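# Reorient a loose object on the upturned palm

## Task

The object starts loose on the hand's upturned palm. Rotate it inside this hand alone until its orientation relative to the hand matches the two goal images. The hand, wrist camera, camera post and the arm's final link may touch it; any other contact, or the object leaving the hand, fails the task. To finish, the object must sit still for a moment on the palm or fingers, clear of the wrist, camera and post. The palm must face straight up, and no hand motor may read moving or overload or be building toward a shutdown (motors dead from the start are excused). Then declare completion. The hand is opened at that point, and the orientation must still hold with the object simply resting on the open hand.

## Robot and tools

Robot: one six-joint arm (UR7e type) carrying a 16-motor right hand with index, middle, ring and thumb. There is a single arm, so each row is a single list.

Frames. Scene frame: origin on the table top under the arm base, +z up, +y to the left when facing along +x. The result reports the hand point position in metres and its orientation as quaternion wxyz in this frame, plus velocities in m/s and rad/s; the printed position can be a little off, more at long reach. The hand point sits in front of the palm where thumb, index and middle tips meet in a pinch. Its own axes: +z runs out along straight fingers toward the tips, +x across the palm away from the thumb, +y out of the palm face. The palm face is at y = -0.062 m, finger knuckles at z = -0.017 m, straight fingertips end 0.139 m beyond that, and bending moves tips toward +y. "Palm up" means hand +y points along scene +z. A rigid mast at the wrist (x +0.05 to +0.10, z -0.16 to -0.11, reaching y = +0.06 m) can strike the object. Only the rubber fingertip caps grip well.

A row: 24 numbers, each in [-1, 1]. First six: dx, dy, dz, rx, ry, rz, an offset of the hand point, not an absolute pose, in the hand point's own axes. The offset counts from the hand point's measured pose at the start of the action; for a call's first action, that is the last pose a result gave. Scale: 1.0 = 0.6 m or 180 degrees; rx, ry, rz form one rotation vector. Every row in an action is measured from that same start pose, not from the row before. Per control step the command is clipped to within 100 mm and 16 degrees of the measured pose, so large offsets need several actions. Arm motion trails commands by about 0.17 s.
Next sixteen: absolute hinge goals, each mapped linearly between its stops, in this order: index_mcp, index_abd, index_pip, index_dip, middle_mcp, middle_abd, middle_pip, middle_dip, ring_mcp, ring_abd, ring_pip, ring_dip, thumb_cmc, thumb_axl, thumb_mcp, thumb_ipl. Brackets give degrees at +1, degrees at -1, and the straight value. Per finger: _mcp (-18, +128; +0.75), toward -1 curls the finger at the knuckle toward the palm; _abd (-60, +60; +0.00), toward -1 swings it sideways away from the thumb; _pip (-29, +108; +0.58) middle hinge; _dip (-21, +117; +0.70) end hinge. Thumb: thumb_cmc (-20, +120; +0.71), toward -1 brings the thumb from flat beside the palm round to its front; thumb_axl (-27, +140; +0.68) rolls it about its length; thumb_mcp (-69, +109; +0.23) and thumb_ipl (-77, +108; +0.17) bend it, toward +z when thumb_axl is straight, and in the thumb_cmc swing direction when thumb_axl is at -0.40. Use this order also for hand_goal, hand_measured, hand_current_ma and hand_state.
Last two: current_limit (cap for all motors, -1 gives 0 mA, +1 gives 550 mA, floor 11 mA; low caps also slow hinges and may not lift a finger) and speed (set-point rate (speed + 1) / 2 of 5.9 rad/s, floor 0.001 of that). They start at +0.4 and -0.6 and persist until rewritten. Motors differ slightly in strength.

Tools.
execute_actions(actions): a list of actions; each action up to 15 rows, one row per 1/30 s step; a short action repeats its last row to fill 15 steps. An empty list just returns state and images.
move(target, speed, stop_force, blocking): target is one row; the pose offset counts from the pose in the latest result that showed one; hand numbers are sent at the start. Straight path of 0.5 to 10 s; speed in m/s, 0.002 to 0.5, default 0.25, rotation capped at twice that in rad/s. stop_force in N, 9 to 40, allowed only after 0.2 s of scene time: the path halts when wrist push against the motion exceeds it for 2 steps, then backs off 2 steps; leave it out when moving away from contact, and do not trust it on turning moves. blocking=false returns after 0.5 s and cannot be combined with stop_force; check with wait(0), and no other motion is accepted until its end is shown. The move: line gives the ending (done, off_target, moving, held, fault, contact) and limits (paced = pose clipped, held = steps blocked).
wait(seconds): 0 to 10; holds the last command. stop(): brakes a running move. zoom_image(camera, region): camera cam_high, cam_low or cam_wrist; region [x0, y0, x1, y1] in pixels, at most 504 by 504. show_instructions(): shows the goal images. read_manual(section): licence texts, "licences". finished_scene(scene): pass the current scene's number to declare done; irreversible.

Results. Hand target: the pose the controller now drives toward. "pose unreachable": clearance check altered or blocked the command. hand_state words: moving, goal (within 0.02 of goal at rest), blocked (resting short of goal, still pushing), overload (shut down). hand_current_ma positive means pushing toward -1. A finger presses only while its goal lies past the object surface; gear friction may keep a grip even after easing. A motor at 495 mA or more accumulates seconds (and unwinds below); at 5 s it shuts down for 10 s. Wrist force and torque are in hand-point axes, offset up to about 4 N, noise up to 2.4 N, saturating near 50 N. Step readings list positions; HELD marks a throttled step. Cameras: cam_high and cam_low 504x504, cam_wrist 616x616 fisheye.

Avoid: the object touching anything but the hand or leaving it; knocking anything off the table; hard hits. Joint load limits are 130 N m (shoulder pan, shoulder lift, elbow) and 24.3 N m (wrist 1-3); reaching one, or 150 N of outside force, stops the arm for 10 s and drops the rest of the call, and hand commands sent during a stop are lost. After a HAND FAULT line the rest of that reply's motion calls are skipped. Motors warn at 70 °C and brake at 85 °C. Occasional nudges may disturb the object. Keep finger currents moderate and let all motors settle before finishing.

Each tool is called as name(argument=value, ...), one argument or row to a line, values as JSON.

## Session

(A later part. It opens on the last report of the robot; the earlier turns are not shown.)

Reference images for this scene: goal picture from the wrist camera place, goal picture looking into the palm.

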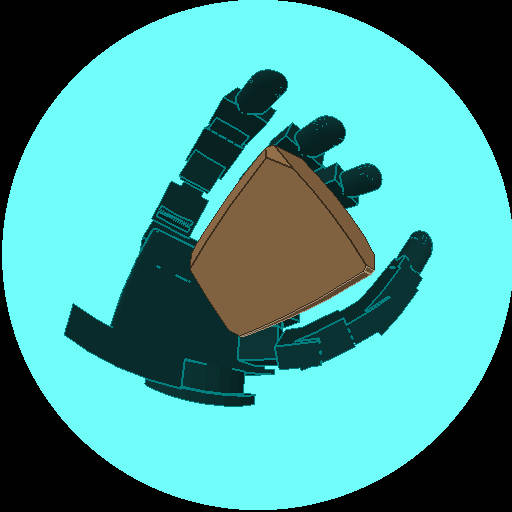

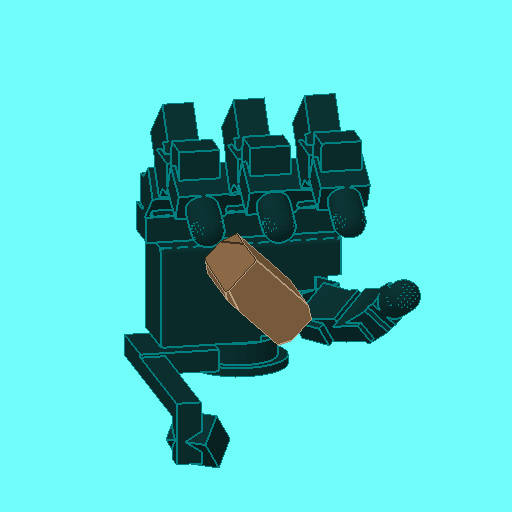

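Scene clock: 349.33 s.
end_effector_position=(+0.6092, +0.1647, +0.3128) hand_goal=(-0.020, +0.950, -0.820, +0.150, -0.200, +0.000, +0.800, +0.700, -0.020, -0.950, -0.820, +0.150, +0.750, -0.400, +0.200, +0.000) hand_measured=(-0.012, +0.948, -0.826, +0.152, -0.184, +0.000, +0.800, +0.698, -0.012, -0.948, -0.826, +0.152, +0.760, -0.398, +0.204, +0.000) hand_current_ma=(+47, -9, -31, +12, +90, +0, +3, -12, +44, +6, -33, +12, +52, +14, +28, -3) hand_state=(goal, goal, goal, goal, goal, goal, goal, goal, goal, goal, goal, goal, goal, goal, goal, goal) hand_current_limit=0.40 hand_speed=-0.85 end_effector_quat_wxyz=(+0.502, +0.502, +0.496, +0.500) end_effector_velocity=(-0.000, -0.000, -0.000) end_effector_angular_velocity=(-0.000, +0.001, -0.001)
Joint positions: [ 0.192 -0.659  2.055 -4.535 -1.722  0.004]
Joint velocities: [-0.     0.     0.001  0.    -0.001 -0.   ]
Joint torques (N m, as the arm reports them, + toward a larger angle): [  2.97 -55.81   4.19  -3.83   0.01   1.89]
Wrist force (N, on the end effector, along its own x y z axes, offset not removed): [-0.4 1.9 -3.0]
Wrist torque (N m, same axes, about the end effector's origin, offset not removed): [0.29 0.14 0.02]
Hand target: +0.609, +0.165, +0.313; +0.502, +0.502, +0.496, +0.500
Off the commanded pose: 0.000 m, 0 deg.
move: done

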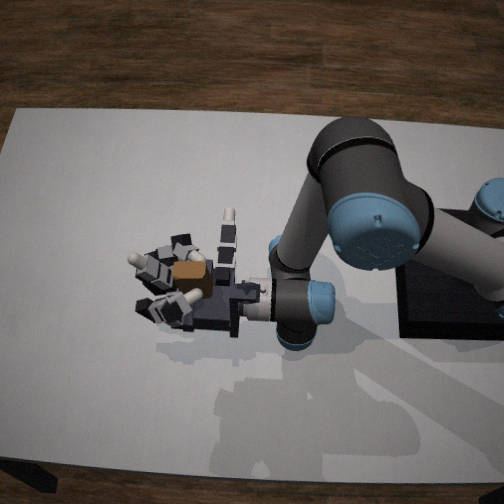

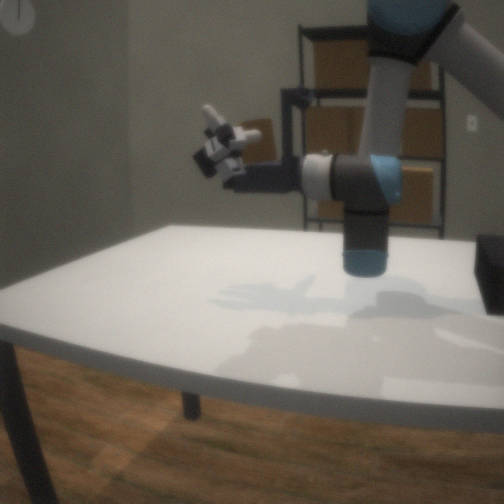

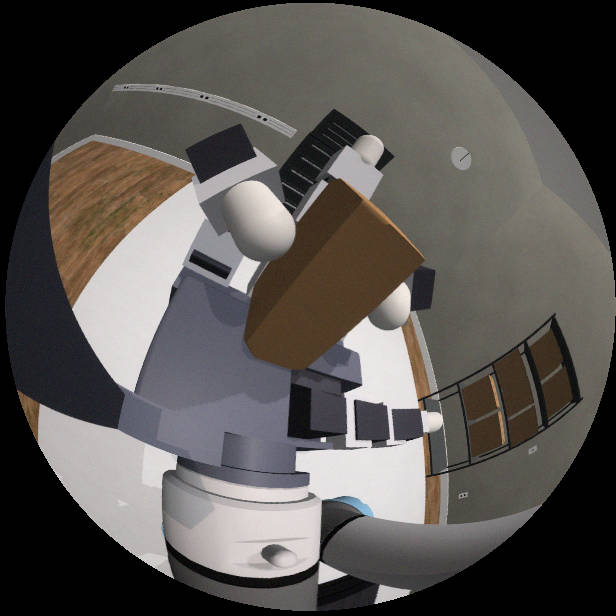

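move(
  target=[0,0,0,0,0,0,-0.2,0.95,-0.8,0.15,-0.68,0,1,0.9,-0.2,-0.95,-0.8,0.15,0.75,-0.4,0.2,0,0.4,-0.88],
)

move(
  target=[0,0,0,0,0,0,-0.2,0.95,-0.8,0.15,0.4,0,0.6,0.7,-0.2,-0.95,-0.8,0.15,0.75,-0.4,0.2,0,0.4,-0.5],
)

zoom_image(
  camera="cam_low",
  region=[150, 60, 320, 230],
)

zoom_image(
  camera="cam_high",
  region=[110, 200, 270, 360],
)

Scene clock: 361.57 s.
end_effector_position=(+0.6092, +0.1647, +0.3128) hand_goal=(-0.200, +0.950, -0.800, +0.150, -0.680, +0.000, +1.000, +0.900, -0.200, -0.950, -0.800, +0.150, +0.750, -0.400, +0.200, +0.000) hand_measured=(-0.196, +0.948, -0.806, +0.152, -0.672, +0.000, +1.000, +0.898, -0.196, -0.948, -0.806, +0.152, +0.760, -0.398, +0.204, +0.000) hand_current_ma=(+26, -8, -31, +12, +47, +0, -2, -13, +25, +6, -33, +12, +52, +14, +28, -3) hand_state=(goal, goal, goal, goal, goal, goal, goal, goal, goal, goal, goal, goal, goal, goal, goal, goal) hand_current_limit=0.40 hand_speed=-0.88 end_effector_quat_wxyz=(+0.502, +0.502, +0.496, +0.500) end_effector_velocity=(+0.000, -0.000, -0.001) end_effector_angular_velocity=(-0.000, +0.003, -0.001)
Joint positions: [ 0.192 -0.659  2.055 -4.535 -1.722  0.004]
Joint velocities: [ 0.     0.     0.001  0.001 -0.001  0.   ]
Joint torques (N m, as the arm reports them, + toward a larger angle): [  3.59 -56.03   4.77  -3.58  -0.07   2.03]
Wrist force (N, on the end effector, along its own x y z axes, offset not removed): [-0.9 -1.1 -2.3]
Wrist torque (N m, same axes, about the end effector's origin, offset not removed): [-0.18 0.02 -0.21]
Hand target: +0.609, +0.165, +0.313; +0.502, +0.502, +0.496, +0.500
Off the commanded pose: 0.000 m, 0 deg.
move: done

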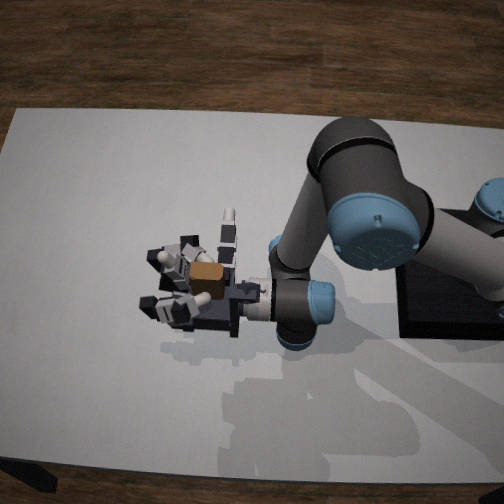

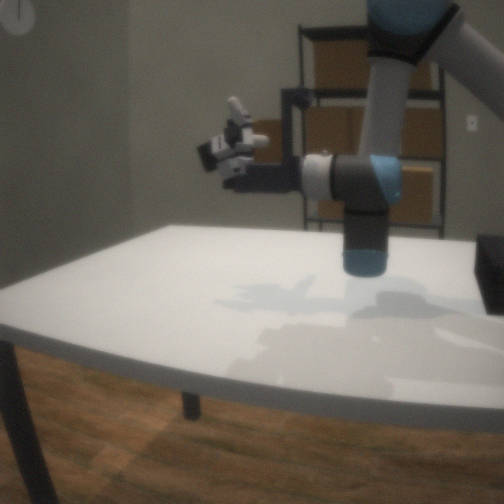

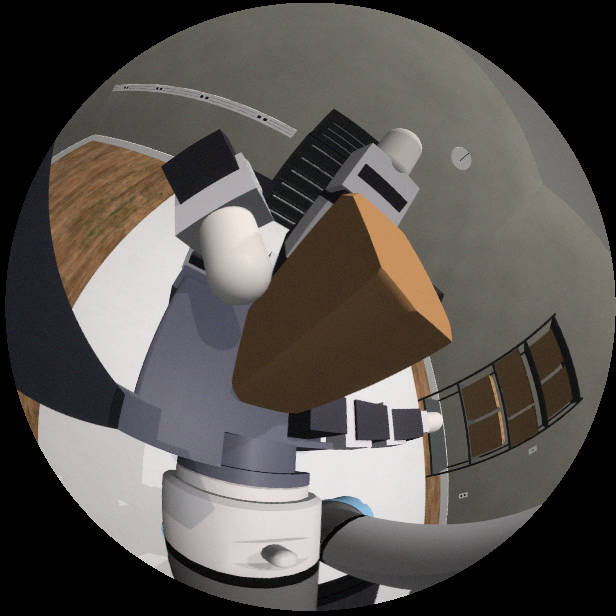

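Scene clock: 362.83 s.
end_effector_position=(+0.6092, +0.1647, +0.3128) hand_goal=(-0.200, +0.950, -0.800, +0.150, +0.400, +0.000, +0.600, +0.700, -0.200, -0.950, -0.800, +0.150, +0.750, -0.400, +0.200, +0.000) hand_measured=(-0.196, +0.948, -0.806, +0.152, +0.410, +0.000, +0.606, +0.704, -0.196, -0.948, -0.806, +0.152, +0.760, -0.398, +0.204, +0.000) hand_current_ma=(+26, -8, -31, +12, +50, +0, +30, +17, +25, +6, -33, +12, +52, +14, +28, -3) hand_state=(goal, goal, goal, goal, goal, goal, goal, goal, goal, goal, goal, goal, goal, goal, goal, goal) hand_current_limit=0.40 hand_speed=-0.50 end_effector_quat_wxyz=(+0.502, +0.502, +0.496, +0.500) end_effector_velocity=(+0.000, -0.001, -0.001) end_effector_angular_velocity=(-0.001, +0.003, -0.002)
Joint positions: [ 0.192 -0.659  2.055 -4.535 -1.722  0.004]
Joint velocities: [-0.001  0.002  0.001  0.    -0.001 -0.   ]
Joint torques (N m, as the arm reports them, + toward a larger angle): [  4.3  -56.39   4.48  -3.46   0.04   1.81]
Wrist force (N, on the end effector, along its own x y z axes, offset not removed): [-0.5 0.7 -2.2]
Wrist torque (N m, same axes, about the end effector's origin, offset not removed): [0.04 0.11 -0.18]
Hand target: +0.609, +0.165, +0.313; +0.502, +0.502, +0.496, +0.500
Off the commanded pose: 0.000 m, 0 deg.
move: done

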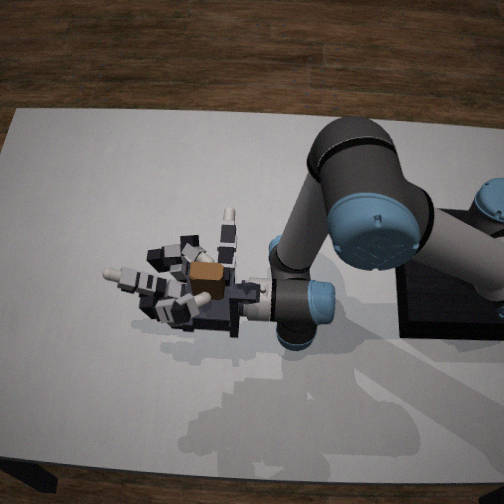

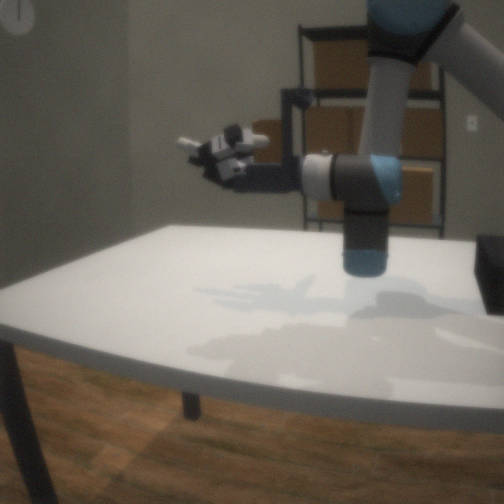

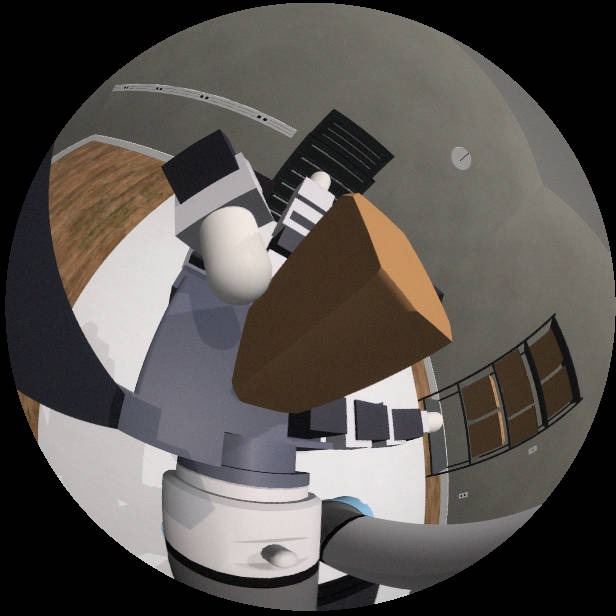

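Region (150, 60, 320, 230) of cam_low's 504x504 image, scaled by 2.965, with more detail than that image has.

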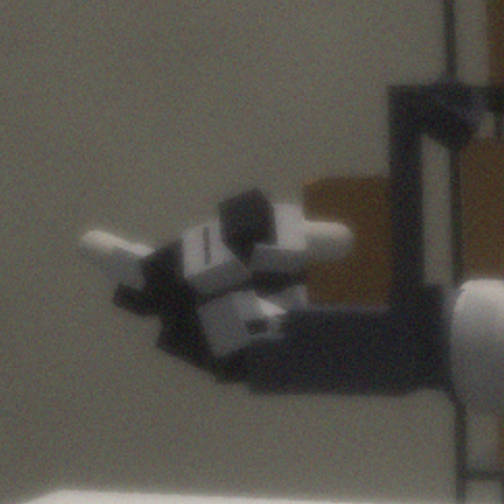

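Region (110, 200, 270, 360) of cam_high's 504x504 image, scaled by 3.150, with more detail than that image has.

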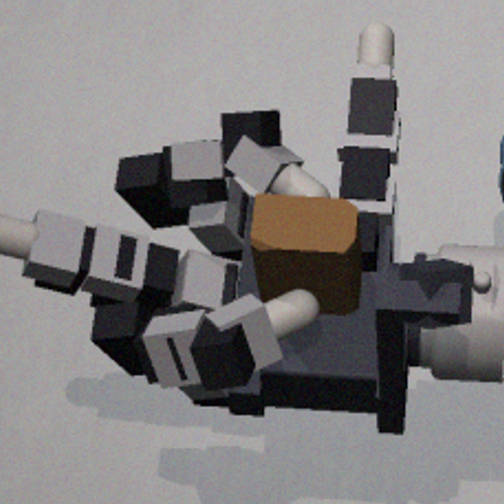

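execute_actions(
  actions=[
    [[0,0,0,0,0,0,-0.14,1,-0.3,0.15,0.4,0,0.6,0.7,-0.42,-0.95,-0.8,0.3,0.75,-0.4,0.2,0,0.4,-0.6]],
    [[0,0,0,0,0,0,-0.14,1,-0.3,-0.95,0.4,0,0.6,0.7,-0.42,-0.95,-0.85,0.3,0.75,-0.4,0.2,0,0.4,-0.4]],
    [[0,0,0,0,0,0,-0.14,1,-0.3,-0.95,0.4,0,0.6,0.7,-0.42,-0.95,-0.85,0.3,0.75,-0.4,0.2,0,0.4,-0.4]],
    [[0,0,0,0,0,0,-0.14,1,-1,-0.3,0.4,0,0.6,0.7,-0.42,-0.95,-1,0.3,0.75,-0.4,0.2,0,0.4,-0.85]],
    [[0,0,0,0,0,0,-0.14,1,-1,-0.3,0.4,0,0.6,0.7,-0.42,-0.95,-1,0.3,0.75,-0.4,0.2,0,0.4,-0.85]],
    [[0,0,0,0,0,0,-0.14,1,-1,-0.3,0.4,0,0.6,0.7,-0.42,-0.95,-1,0.3,0.75,-0.4,0.2,0,0.4,-0.85]],
    [[0,0,0,0,0,0,-0.14,1,-1,-0.3,0.4,0,0.6,0.7,-0.42,-0.95,-1,0.3,0.75,-0.4,0.2,0,0.4,-0.85]],
    [[0,0,0,0,0,0,-0.14,1,-1,-0.3,0.4,0,0.6,0.7,-0.42,-0.95,-1,0.3,0.75,-0.4,0.2,0,0.4,-0.85]],
  ],
)

zoom_image(
  camera="cam_high",
  region=[110, 200, 270, 360],
)

Scene clock: 388.80 s.
end_effector_position=(+0.6092, +0.1647, +0.3128) hand_goal=(-0.140, +1.000, -1.000, -0.300, +0.400, +0.000, +0.600, +0.700, -0.420, -0.950, -1.000, +0.300, +0.750, -0.400, +0.200, +0.000) hand_measured=(-0.130, +1.000, -0.968, -0.302, +0.410, +0.000, +0.606, +0.704, -0.424, -0.948, -0.986, +0.306, +0.760, -0.398, +0.204, +0.000) hand_current_ma=(+57, -1, +178, -10, +50, +0, +30, +17, -29, +6, +66, +33, +52, +14, +28, -3) hand_state=(goal, goal, blocked, goal, goal, goal, goal, goal, goal, goal, goal, goal, goal, goal, goal, goal) hand_current_limit=0.40 hand_speed=-0.85 end_effector_quat_wxyz=(+0.502, +0.502, +0.496, +0.500) end_effector_velocity=(-0.000, +0.000, +0.001) end_effector_angular_velocity=(+0.001, -0.003, +0.000)
Joint positions: [ 0.192 -0.659  2.055 -4.535 -1.722  0.004]
Joint velocities: [ 0.001 -0.001 -0.001 -0.    -0.001  0.   ]
Joint torques (N m, as the arm reports them, + toward a larger angle): [  5.19 -56.89   5.12  -3.63   0.35   1.8 ]
Wrist force (N, on the end effector, along its own x y z axes, offset not removed): [-0.4 1.4 -0.2]
Wrist torque (N m, same axes, about the end effector's origin, offset not removed): [-0.05 0.00 -0.01]
Hand target: +0.609, +0.165, +0.313; +0.502, +0.502, +0.496, +0.500
Off the commanded pose: 0.000 m, 0 deg.
Step readings (end_effector_position; steps 1 to 15: 1st action; 16 to 30: 2nd action; 31 to 45: 3rd action; 46 to 60: 4th action; 61 to 75: 5th action; 76 to 90: 6th action; 91 to 105: 7th action; 106 to 120: 8th action):
0: (+0.6092, +0.1647, +0.3128)
1: (+0.6092, +0.1647, +0.3128)
2: (+0.6092, +0.1647, +0.3128)
4: (+0.6092, +0.1647, +0.3128)
8: (+0.6092, +0.1647, +0.3128)
15: (+0.6092, +0.1647, +0.3128)
16: (+0.6092, +0.1647, +0.3128)
17: (+0.6092, +0.1647, +0.3128)
19: (+0.6092, +0.1647, +0.3128)
23: (+0.6092, +0.1647, +0.3128)
30: (+0.6092, +0.1647, +0.3128)
31: (+0.6092, +0.1647, +0.3128)
32: (+0.6092, +0.1647, +0.3128)
34: (+0.6092, +0.1647, +0.3128)
38: (+0.6092, +0.1647, +0.3128)
45: (+0.6092, +0.1647, +0.3128)
46: (+0.6092, +0.1647, +0.3128)
47: (+0.6092, +0.1647, +0.3128)
49: (+0.6092, +0.1647, +0.3128)
53: (+0.6092, +0.1647, +0.3128)
60: (+0.6092, +0.1647, +0.3128)
61: (+0.6092, +0.1647, +0.3128)
62: (+0.6092, +0.1647, +0.3128)
64: (+0.6092, +0.1647, +0.3128)
68: (+0.6092, +0.1647, +0.3128)
75: (+0.6092, +0.1647, +0.3128)
76: (+0.6092, +0.1647, +0.3128)
77: (+0.6092, +0.1647, +0.3128)
79: (+0.6092, +0.1647, +0.3128)
83: (+0.6092, +0.1647, +0.3128)
90: (+0.6092, +0.1647, +0.3128)
91: (+0.6092, +0.1647, +0.3128)
92: (+0.6092, +0.1647, +0.3128)
94: (+0.6092, +0.1647, +0.3128)
98: (+0.6092, +0.1647, +0.3128)
105: (+0.6092, +0.1647, +0.3128)
106: (+0.6092, +0.1647, +0.3128)
107: (+0.6092, +0.1647, +0.3128)
109: (+0.6092, +0.1647, +0.3128)
113: (+0.6092, +0.1647, +0.3128)
120: end_effector_position above

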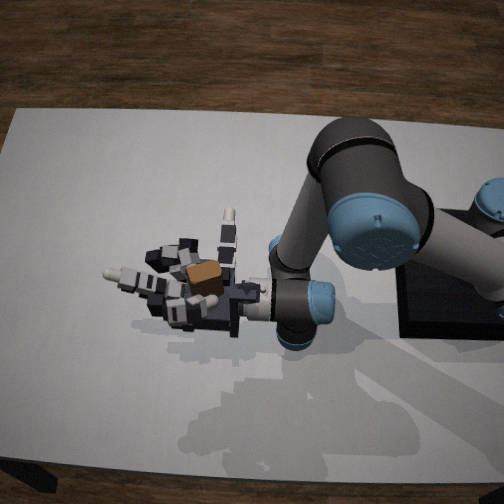

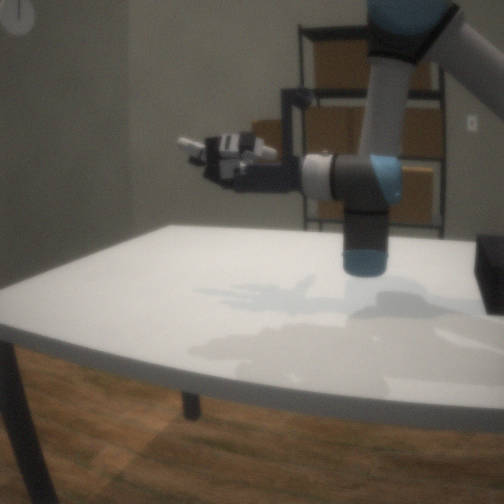

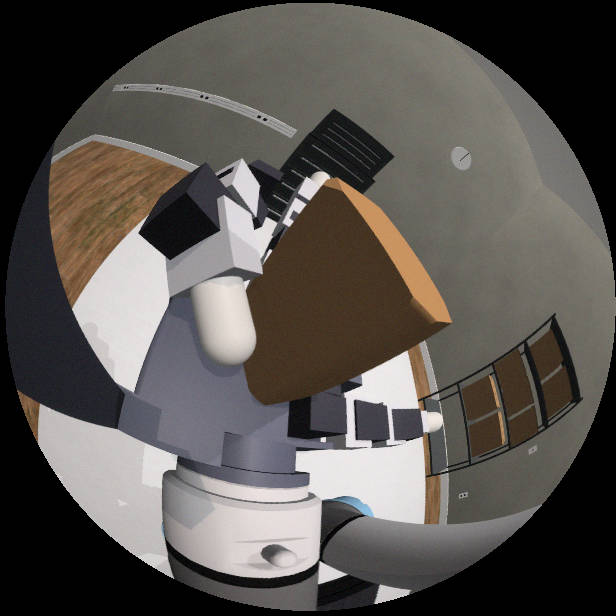

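Region (110, 200, 270, 360) of cam_high's 504x504 image, scaled by 3.150, with more detail than that image has.

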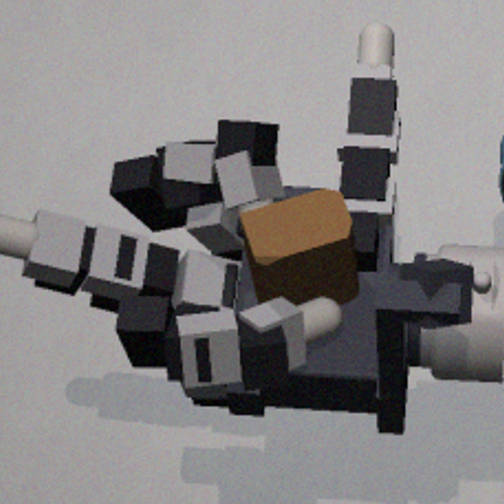

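execute_actions(
  actions=[
    [[0,0,0,0,0,0,-0.14,1,-0.4,-0.3,0.75,-0.75,-0.88,-0.32,-0.42,-0.95,-0.5,0.3,0.75,-0.4,0.2,0,0.4,-0.5]],
    [[0,0,0,0,0,0,0.7,1,0.3,0.5,0.75,-0.75,-0.88,-0.32,0.7,-0.95,0.3,0.5,0.75,-0.4,0.2,0,0.4,-0.4]],
    [[0,0,0,0,0,0,0.7,1,0.3,0.5,0.75,-0.75,-0.88,-0.32,0.7,-0.95,0.3,0.5,0.75,-0.4,0.2,0,0.4,-0.4]],
    [[0,0,0,0,0,0,0.7,1,0.3,0.5,0.13,-0.75,-0.88,-0.32,0.7,-0.95,0.3,0.5,0.75,-0.4,0.2,0,0.4,-0.7]],
    [[0,0,0,0,0,0,0.7,1,0.3,0.5,0.13,-0.75,-0.88,-0.32,0.7,-0.95,0.3,0.5,0.75,-0.4,0.2,0,0.4,-0.7]],
    [[0,0,0,0,0,0,0.7,1,0.3,0.5,0.13,-0.1,-0.88,-0.32,0.7,-0.95,0.3,0.5,0.75,-0.4,0.2,0,0.4,-0.83]],
    [[0,0,0,0,0,0,0.7,1,0.3,0.5,0.13,-0.1,-0.88,-0.32,0.7,-0.95,0.3,0.5,0.75,-0.4,0.2,0,0.4,-0.83]],
    [[0,0,0,0,0,0,0.7,1,0.3,0.5,0.13,-0.1,-0.88,-0.32,0.7,-0.95,0.3,0.5,0.75,-0.4,0.2,0,0.4,-0.83]],
  ],
)

zoom_image(
  camera="cam_high",
  region=[110, 200, 270, 360],
)

Scene clock: 417.90 s.
end_effector_position=(+0.6092, +0.1647, +0.3128) hand_goal=(+0.700, +1.000, +0.300, +0.500, +0.130, -0.100, -0.880, -0.320, +0.700, -0.950, +0.300, +0.500, +0.750, -0.400, +0.200, +0.000) hand_measured=(+0.708, +1.000, +0.300, +0.498, +0.142, -0.106, -0.880, -0.318, +0.706, -0.952, +0.300, +0.498, +0.760, -0.398, +0.204, +0.000) hand_current_ma=(+41, -1, +2, -12, +66, -22, -2, +11, +39, -7, +2, -11, +52, +14, +28, -3) hand_state=(goal, goal, goal, goal, goal, moving, goal, goal, goal, goal, goal, goal, goal, goal, goal, goal) hand_current_limit=0.40 hand_speed=-0.83 end_effector_quat_wxyz=(+0.502, +0.502, +0.496, +0.500) end_effector_velocity=(-0.000, +0.000, -0.000) end_effector_angular_velocity=(-0.000, +0.000, +0.000)
Joint positions: [ 0.192 -0.659  2.055 -4.535 -1.722  0.004]
Joint velocities: [ 0.    -0.     0.001 -0.     0.     0.   ]
Joint torques (N m, as the arm reports them, + toward a larger angle): [  4.83 -55.82   6.49  -3.12   0.37   1.91]
Wrist force (N, on the end effector, along its own x y z axes, offset not removed): [0.1 -1.4 -0.9]
Wrist torque (N m, same axes, about the end effector's origin, offset not removed): [-0.26 -0.01 -0.04]
Hand target: +0.609, +0.165, +0.313; +0.502, +0.502, +0.496, +0.500
Off the commanded pose: 0.000 m, 0 deg.
Step readings (end_effector_position; steps 1 to 15: 1st action; 16 to 30: 2nd action; 31 to 45: 3rd action; 46 to 60: 4th action; 61 to 75: 5th action; 76 to 90: 6th action; 91 to 105: 7th action; 106 to 120: 8th action):
0: (+0.6092, +0.1647, +0.3128)
1: (+0.6092, +0.1647, +0.3128)
2: (+0.6092, +0.1647, +0.3128)
4: (+0.6092, +0.1647, +0.3128)
8: (+0.6092, +0.1647, +0.3128)
15: (+0.6092, +0.1647, +0.3128)
16: (+0.6092, +0.1647, +0.3128)
17: (+0.6092, +0.1647, +0.3128)
19: (+0.6092, +0.1647, +0.3128)
23: (+0.6092, +0.1647, +0.3128)
30: (+0.6092, +0.1647, +0.3128)
31: (+0.6092, +0.1647, +0.3128)
32: (+0.6092, +0.1647, +0.3128)
34: (+0.6092, +0.1647, +0.3128)
38: (+0.6092, +0.1647, +0.3128)
45: (+0.6092, +0.1647, +0.3128)
46: (+0.6092, +0.1647, +0.3128)
47: (+0.6092, +0.1647, +0.3128)
49: (+0.6092, +0.1647, +0.3128)
53: (+0.6092, +0.1647, +0.3128)
60: (+0.6092, +0.1647, +0.3128)
61: (+0.6092, +0.1647, +0.3128)
62: (+0.6092, +0.1647, +0.3128)
64: (+0.6092, +0.1647, +0.3128)
68: (+0.6092, +0.1647, +0.3128)
75: (+0.6092, +0.1647, +0.3128)
76: (+0.6092, +0.1647, +0.3128)
77: (+0.6092, +0.1647, +0.3128)
79: (+0.6092, +0.1647, +0.3128)
83: (+0.6092, +0.1647, +0.3128)
90: (+0.6092, +0.1647, +0.3128)
91: (+0.6092, +0.1647, +0.3128)
92: (+0.6092, +0.1647, +0.3128)
94: (+0.6092, +0.1647, +0.3128)
98: (+0.6092, +0.1647, +0.3128)
105: (+0.6092, +0.1647, +0.3128)
106: (+0.6092, +0.1647, +0.3128)
107: (+0.6092, +0.1647, +0.3128)
109: (+0.6092, +0.1647, +0.3128)
113: (+0.6092, +0.1647, +0.3128)
120: end_effector_position above

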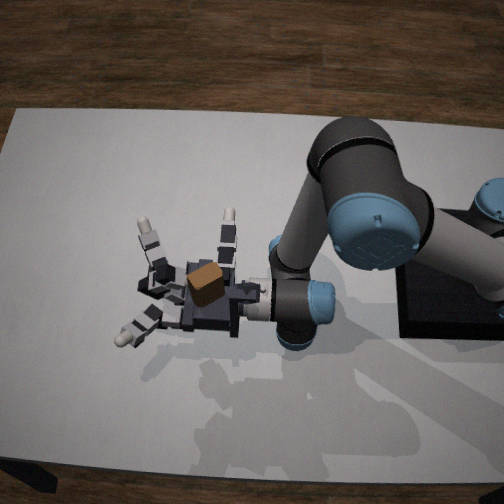

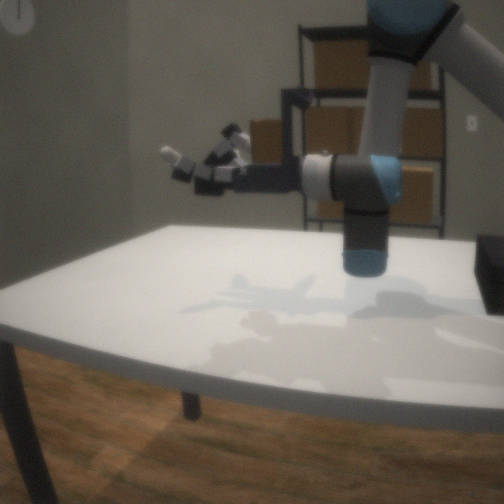

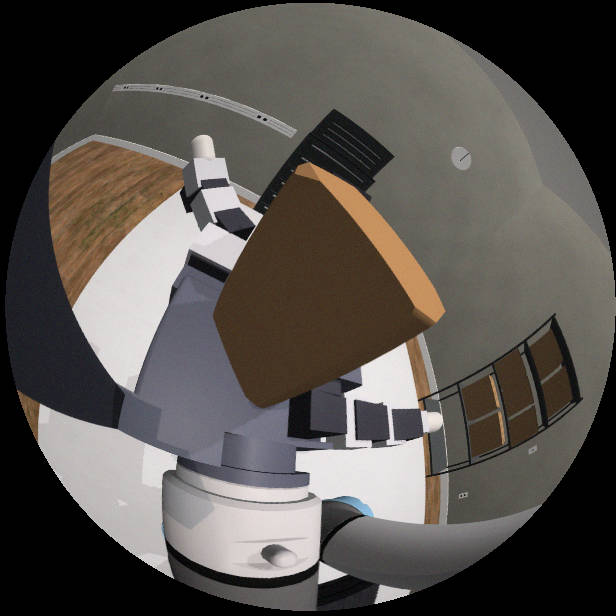

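Region (110, 200, 270, 360) of cam_high's 504x504 image, scaled by 3.150, with more detail than that image has.

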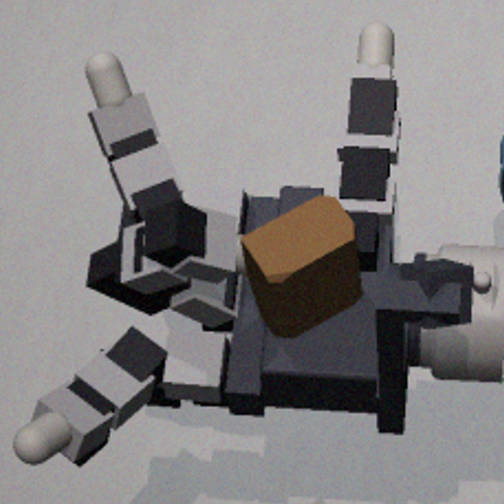

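About 33°; ten more.

move(
  target=[0,0,0,0,0,0,0.7,1,0.3,0.5,0.13,0.15,-0.88,-0.32,0.7,-0.95,0.3,0.5,0.75,-0.4,0.2,0,0.4,-0.88],
)

zoom_image(
  camera="cam_high",
  region=[110, 200, 270, 360],
)

Scene clock: 426.57 s.
end_effector_position=(+0.6092, +0.1647, +0.3128) hand_goal=(+0.700, +1.000, +0.300, +0.500, +0.130, +0.150, -0.880, -0.320, +0.700, -0.950, +0.300, +0.500, +0.750, -0.400, +0.200, +0.000) hand_measured=(+0.708, +1.000, +0.300, +0.498, +0.142, +0.146, -0.880, -0.318, +0.706, -0.952, +0.300, +0.498, +0.760, -0.398, +0.204, +0.000) hand_current_ma=(+41, -1, +2, -12, +66, -22, -2, +11, +39, -7, +2, -11, +52, +14, +28, -3) hand_state=(goal, goal, goal, goal, goal, goal, goal, goal, goal, goal, goal, goal, goal, goal, goal, goal) hand_current_limit=0.40 hand_speed=-0.88 end_effector_quat_wxyz=(+0.502, +0.502, +0.496, +0.500) end_effector_velocity=(-0.000, -0.000, -0.001) end_effector_angular_velocity=(-0.000, +0.002, -0.000)
Joint positions: [ 0.192 -0.659  2.055 -4.535 -1.722  0.004]
Joint velocities: [-0.     0.001  0.002 -0.    -0.    -0.   ]
Joint torques (N m, as the arm reports them, + toward a larger angle): [  5.06 -56.04   6.83  -3.19   0.25   1.86]
Wrist force (N, on the end effector, along its own x y z axes, offset not removed): [-1.5 -0.6 -2.2]
Wrist torque (N m, same axes, about the end effector's origin, offset not removed): [-0.01 0.24 -0.07]
Hand target: +0.609, +0.165, +0.313; +0.502, +0.502, +0.496, +0.500
Off the commanded pose: 0.000 m, 0 deg.
move: done

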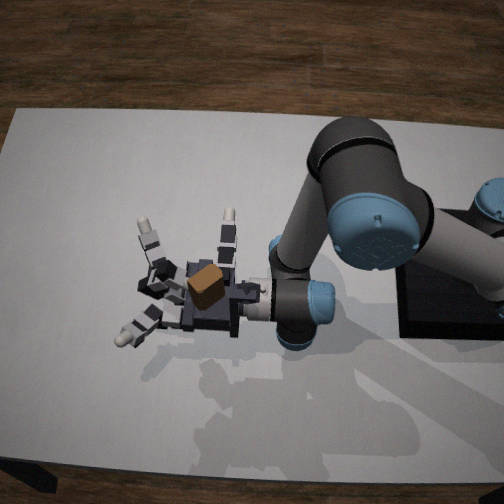

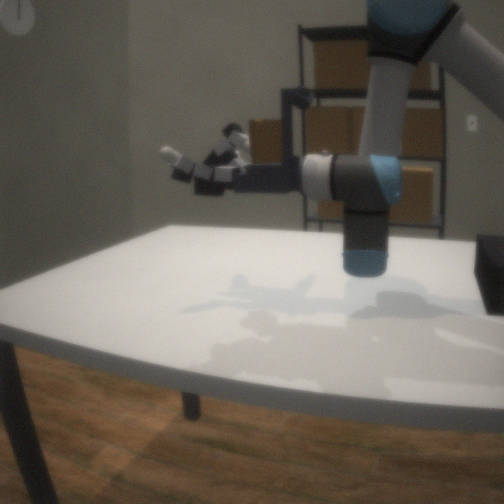

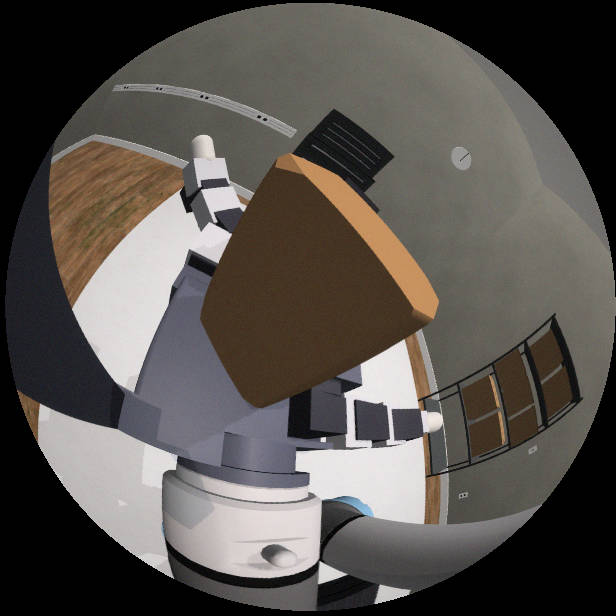

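Region (110, 200, 270, 360) of cam_high's 504x504 image, scaled by 3.150, with more detail than that image has.

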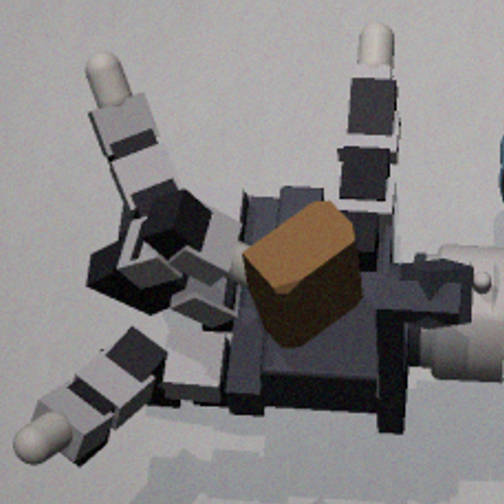

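Good (~42°). Back off.

move(
  target=[0,0,0,0,0,0,0.7,1,0.3,0.5,0.13,-0.3,-0.88,-0.32,0.7,-0.95,0.3,0.5,0.75,-0.4,0.2,0,0.4,-0.6],
)

move(
  target=[0,0,0,0,0,0,0.7,1,0.3,0.5,0.75,-0.3,-0.88,-0.32,0.7,-0.95,0.3,0.5,0.75,-0.4,0.2,0,0.4,-0.5],
)

move(
  target=[0,0,0,0,0,0,0.7,1,0.3,0.5,0.75,0,0.3,0.5,0.7,-0.95,0.3,0.5,0.75,-0.4,0.2,0,0.4,-0.4],
)

Scene clock: 434.87 s.
end_effector_position=(+0.6092, +0.1647, +0.3128) hand_goal=(+0.700, +1.000, +0.300, +0.500, +0.130, -0.300, -0.880, -0.320, +0.700, -0.950, +0.300, +0.500, +0.750, -0.400, +0.200, +0.000) hand_measured=(+0.708, +1.000, +0.300, +0.498, +0.142, -0.298, -0.880, -0.318, +0.706, -0.952, +0.300, +0.498, +0.760, -0.398, +0.204, +0.000) hand_current_ma=(+41, -1, +2, -12, +66, +13, -2, +11, +39, -7, +2, -11, +52, +14, +28, -3) hand_state=(goal, goal, goal, goal, goal, goal, goal, goal, goal, goal, goal, goal, goal, goal, goal, goal) hand_current_limit=0.40 hand_speed=-0.60 end_effector_quat_wxyz=(+0.502, +0.502, +0.496, +0.500) end_effector_velocity=(-0.000, +0.000, +0.000) end_effector_angular_velocity=(+0.000, -0.002, +0.000)
Joint positions: [ 0.192 -0.659  2.055 -4.535 -1.722  0.004]
Joint velocities: [ 0.     0.001 -0.001 -0.002 -0.    -0.   ]
Joint torques (N m, as the arm reports them, + toward a larger angle): [  4.69 -55.48   5.21  -2.91   0.08   1.71]
Wrist force (N, on the end effector, along its own x y z axes, offset not removed): [-1.2 -0.2 0.3]
Wrist torque (N m, same axes, about the end effector's origin, offset not removed): [-0.19 0.03 -0.04]
Hand target: +0.609, +0.165, +0.313; +0.502, +0.502, +0.496, +0.500
Off the commanded pose: 0.000 m, 0 deg.
move: done

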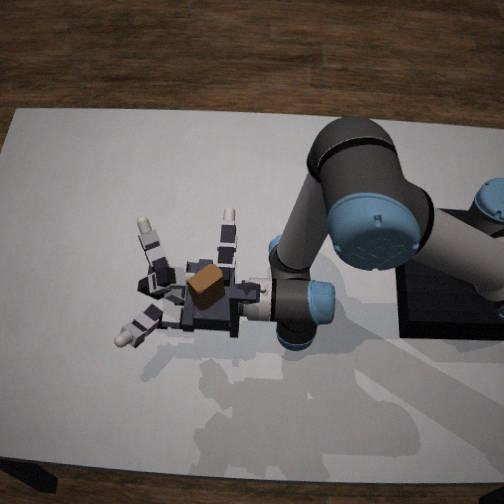

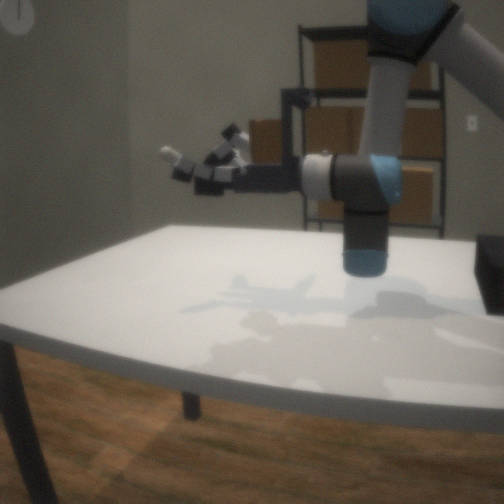

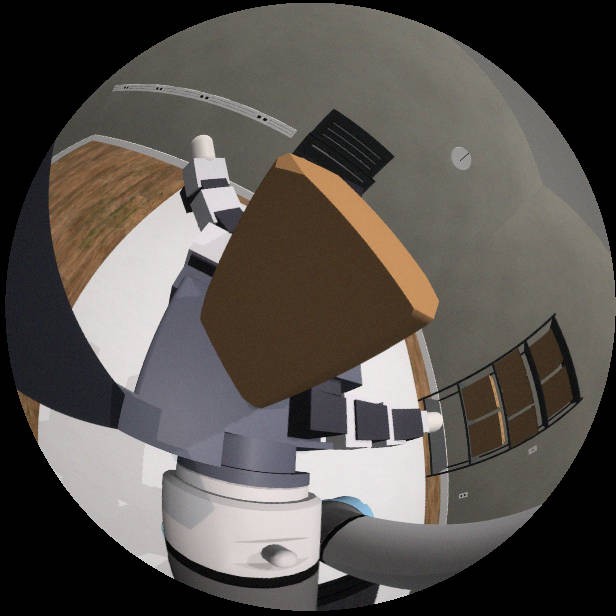

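Scene clock: 435.70 s.
end_effector_position=(+0.6092, +0.1647, +0.3128) hand_goal=(+0.700, +1.000, +0.300, +0.500, +0.750, -0.300, -0.880, -0.320, +0.700, -0.950, +0.300, +0.500, +0.750, -0.400, +0.200, +0.000) hand_measured=(+0.708, +1.000, +0.300, +0.498, +0.756, -0.298, -0.880, -0.318, +0.706, -0.952, +0.300, +0.498, +0.760, -0.398, +0.204, +0.000) hand_current_ma=(+42, -1, +2, -12, +31, +13, -2, +11, +40, -7, +2, -11, +52, +14, +28, -3) hand_state=(goal, goal, goal, goal, goal, goal, goal, goal, goal, goal, goal, goal, goal, goal, goal, goal) hand_current_limit=0.40 hand_speed=-0.50 end_effector_quat_wxyz=(+0.502, +0.502, +0.496, +0.500) end_effector_velocity=(-0.000, -0.000, +0.001) end_effector_angular_velocity=(-0.000, -0.001, -0.001)
Joint positions: [ 0.192 -0.659  2.055 -4.535 -1.722  0.004]
Joint velocities: [-0.    -0.002  0.001  0.    -0.001 -0.   ]
Joint torques (N m, as the arm reports them, + toward a larger angle): [  5.25 -57.01   4.61  -3.17   0.42   1.91]
Wrist force (N, on the end effector, along its own x y z axes, offset not removed): [-1.1 0.6 -1.0]
Wrist torque (N m, same axes, about the end effector's origin, offset not removed): [0.01 0.04 -0.12]
Hand target: +0.609, +0.165, +0.313; +0.502, +0.502, +0.496, +0.500
Off the commanded pose: 0.000 m, 0 deg.
move: done

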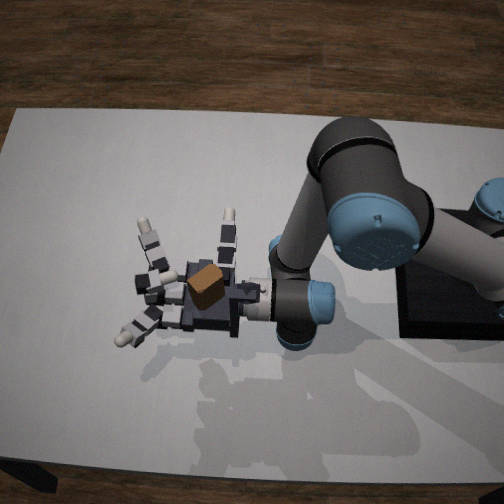

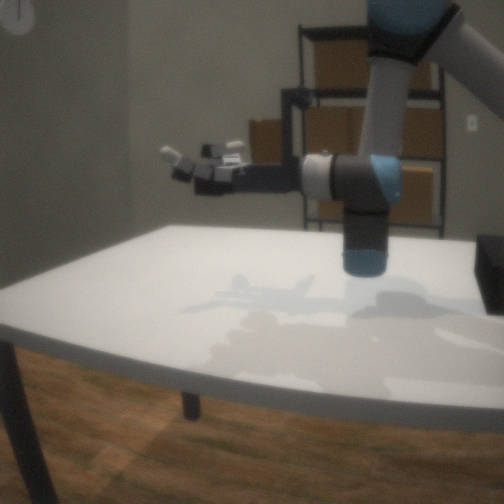

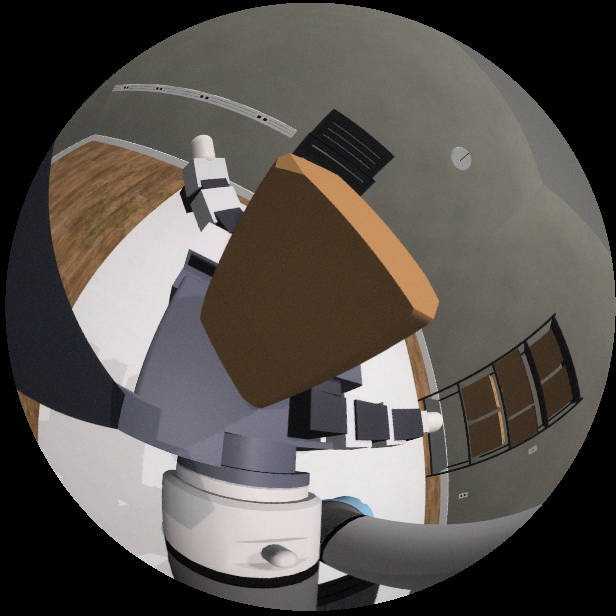

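Scene clock: 437.10 s.
end_effector_position=(+0.6092, +0.1647, +0.3128) hand_goal=(+0.700, +1.000, +0.300, +0.500, +0.750, +0.000, +0.300, +0.500, +0.700, -0.950, +0.300, +0.500, +0.750, -0.400, +0.200, +0.000) hand_measured=(+0.708, +1.000, +0.300, +0.498, +0.760, -0.002, +0.300, +0.498, +0.706, -0.952, +0.300, +0.498, +0.760, -0.398, +0.204, +0.000) hand_current_ma=(+41, -1, +2, -12, +54, -14, +2, -12, +40, -7, +2, -11, +52, +14, +28, -3) hand_state=(goal, goal, goal, goal, goal, goal, goal, goal, goal, goal, goal, goal, goal, goal, goal, goal) hand_current_limit=0.40 hand_speed=-0.40 end_effector_quat_wxyz=(+0.502, +0.502, +0.496, +0.500) end_effector_velocity=(-0.001, -0.000, +0.000) end_effector_angular_velocity=(+0.000, -0.002, -0.000)
Joint positions: [ 0.192 -0.659  2.055 -4.535 -1.722  0.004]
Joint velocities: [ 0.     0.     0.    -0.002 -0.    -0.   ]
Joint torques (N m, as the arm reports them, + toward a larger angle): [  4.18 -55.93   6.26  -3.12   0.55   1.87]
Wrist force (N, on the end effector, along its own x y z axes, offset not removed): [-1.5 0.8 -1.0]
Wrist torque (N m, same axes, about the end effector's origin, offset not removed): [0.18 0.22 -0.21]
Hand target: +0.609, +0.165, +0.313; +0.502, +0.502, +0.496, +0.500
Off the commanded pose: 0.000 m, 0 deg.
move: done

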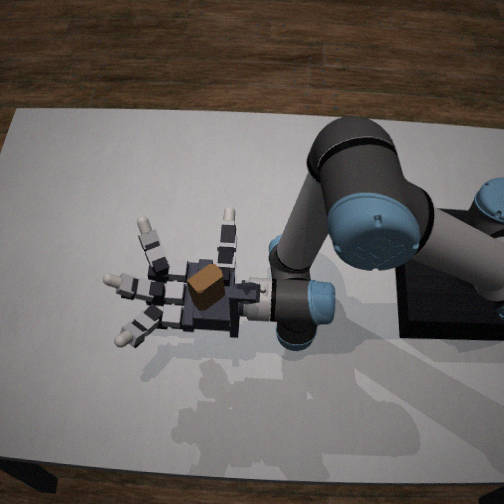

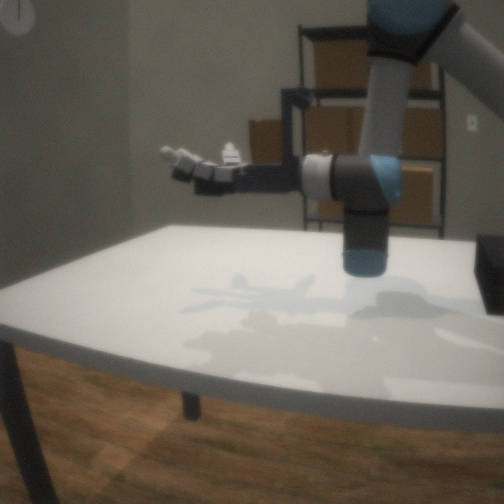

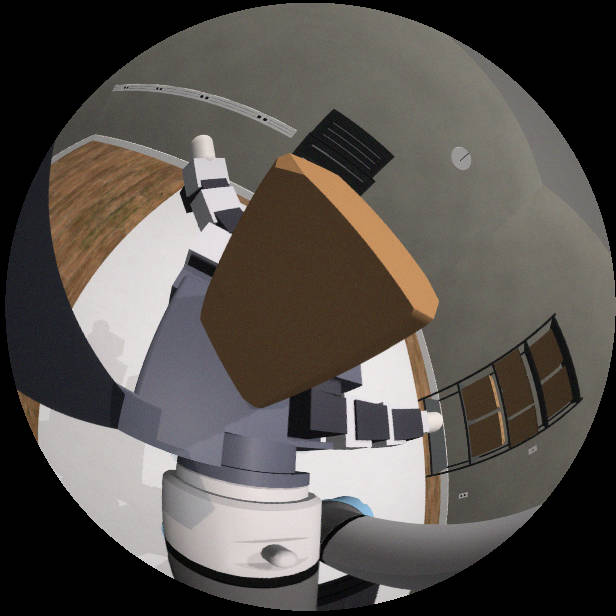

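zoom_image(
  camera="cam_wrist",
  region=[250, 140, 450, 340],
)

zoom_image(
  camera="cam_high",
  region=[175, 255, 240, 320],
)

show_instructions(
)

Region (250, 140, 450, 340) of cam_wrist's 616x616 image, scaled by 2.520, with more detail than that image has.

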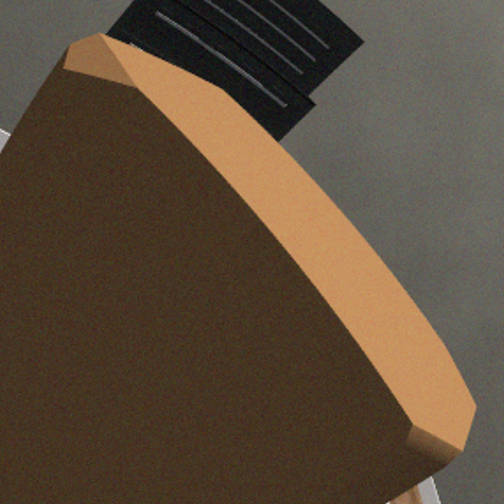

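Region (175, 255, 240, 320) of cam_high's 504x504 image, scaled by 7.754, with more detail than that image has.

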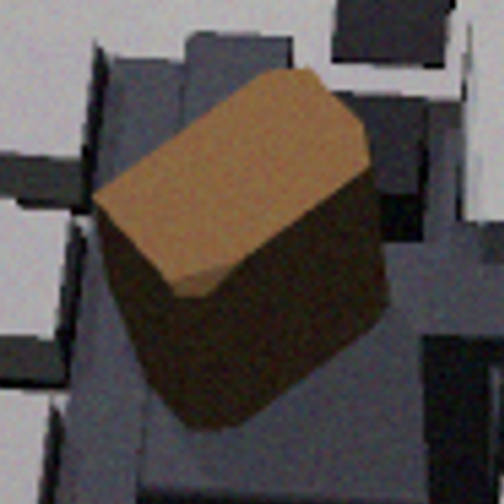

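Reference images for this scene: goal picture from the wrist camera place, goal picture looking into the palm.

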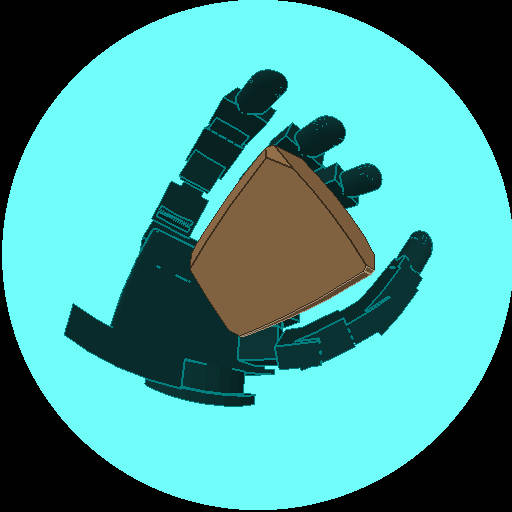

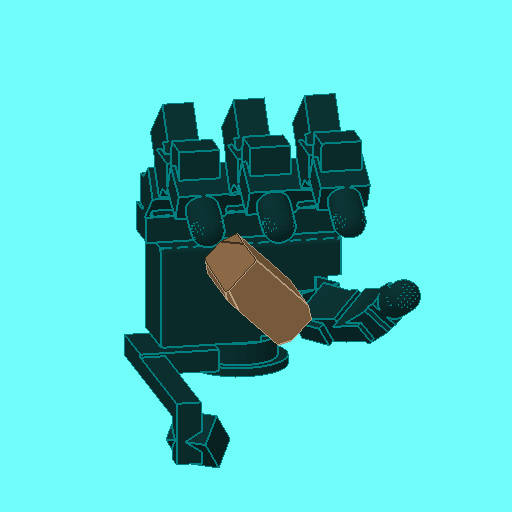

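The corner facet matches the goal; the larger patch in the palm view is the slanted side face.

finished_scene(
  scene=2,
)

The scene is finished: the task was done.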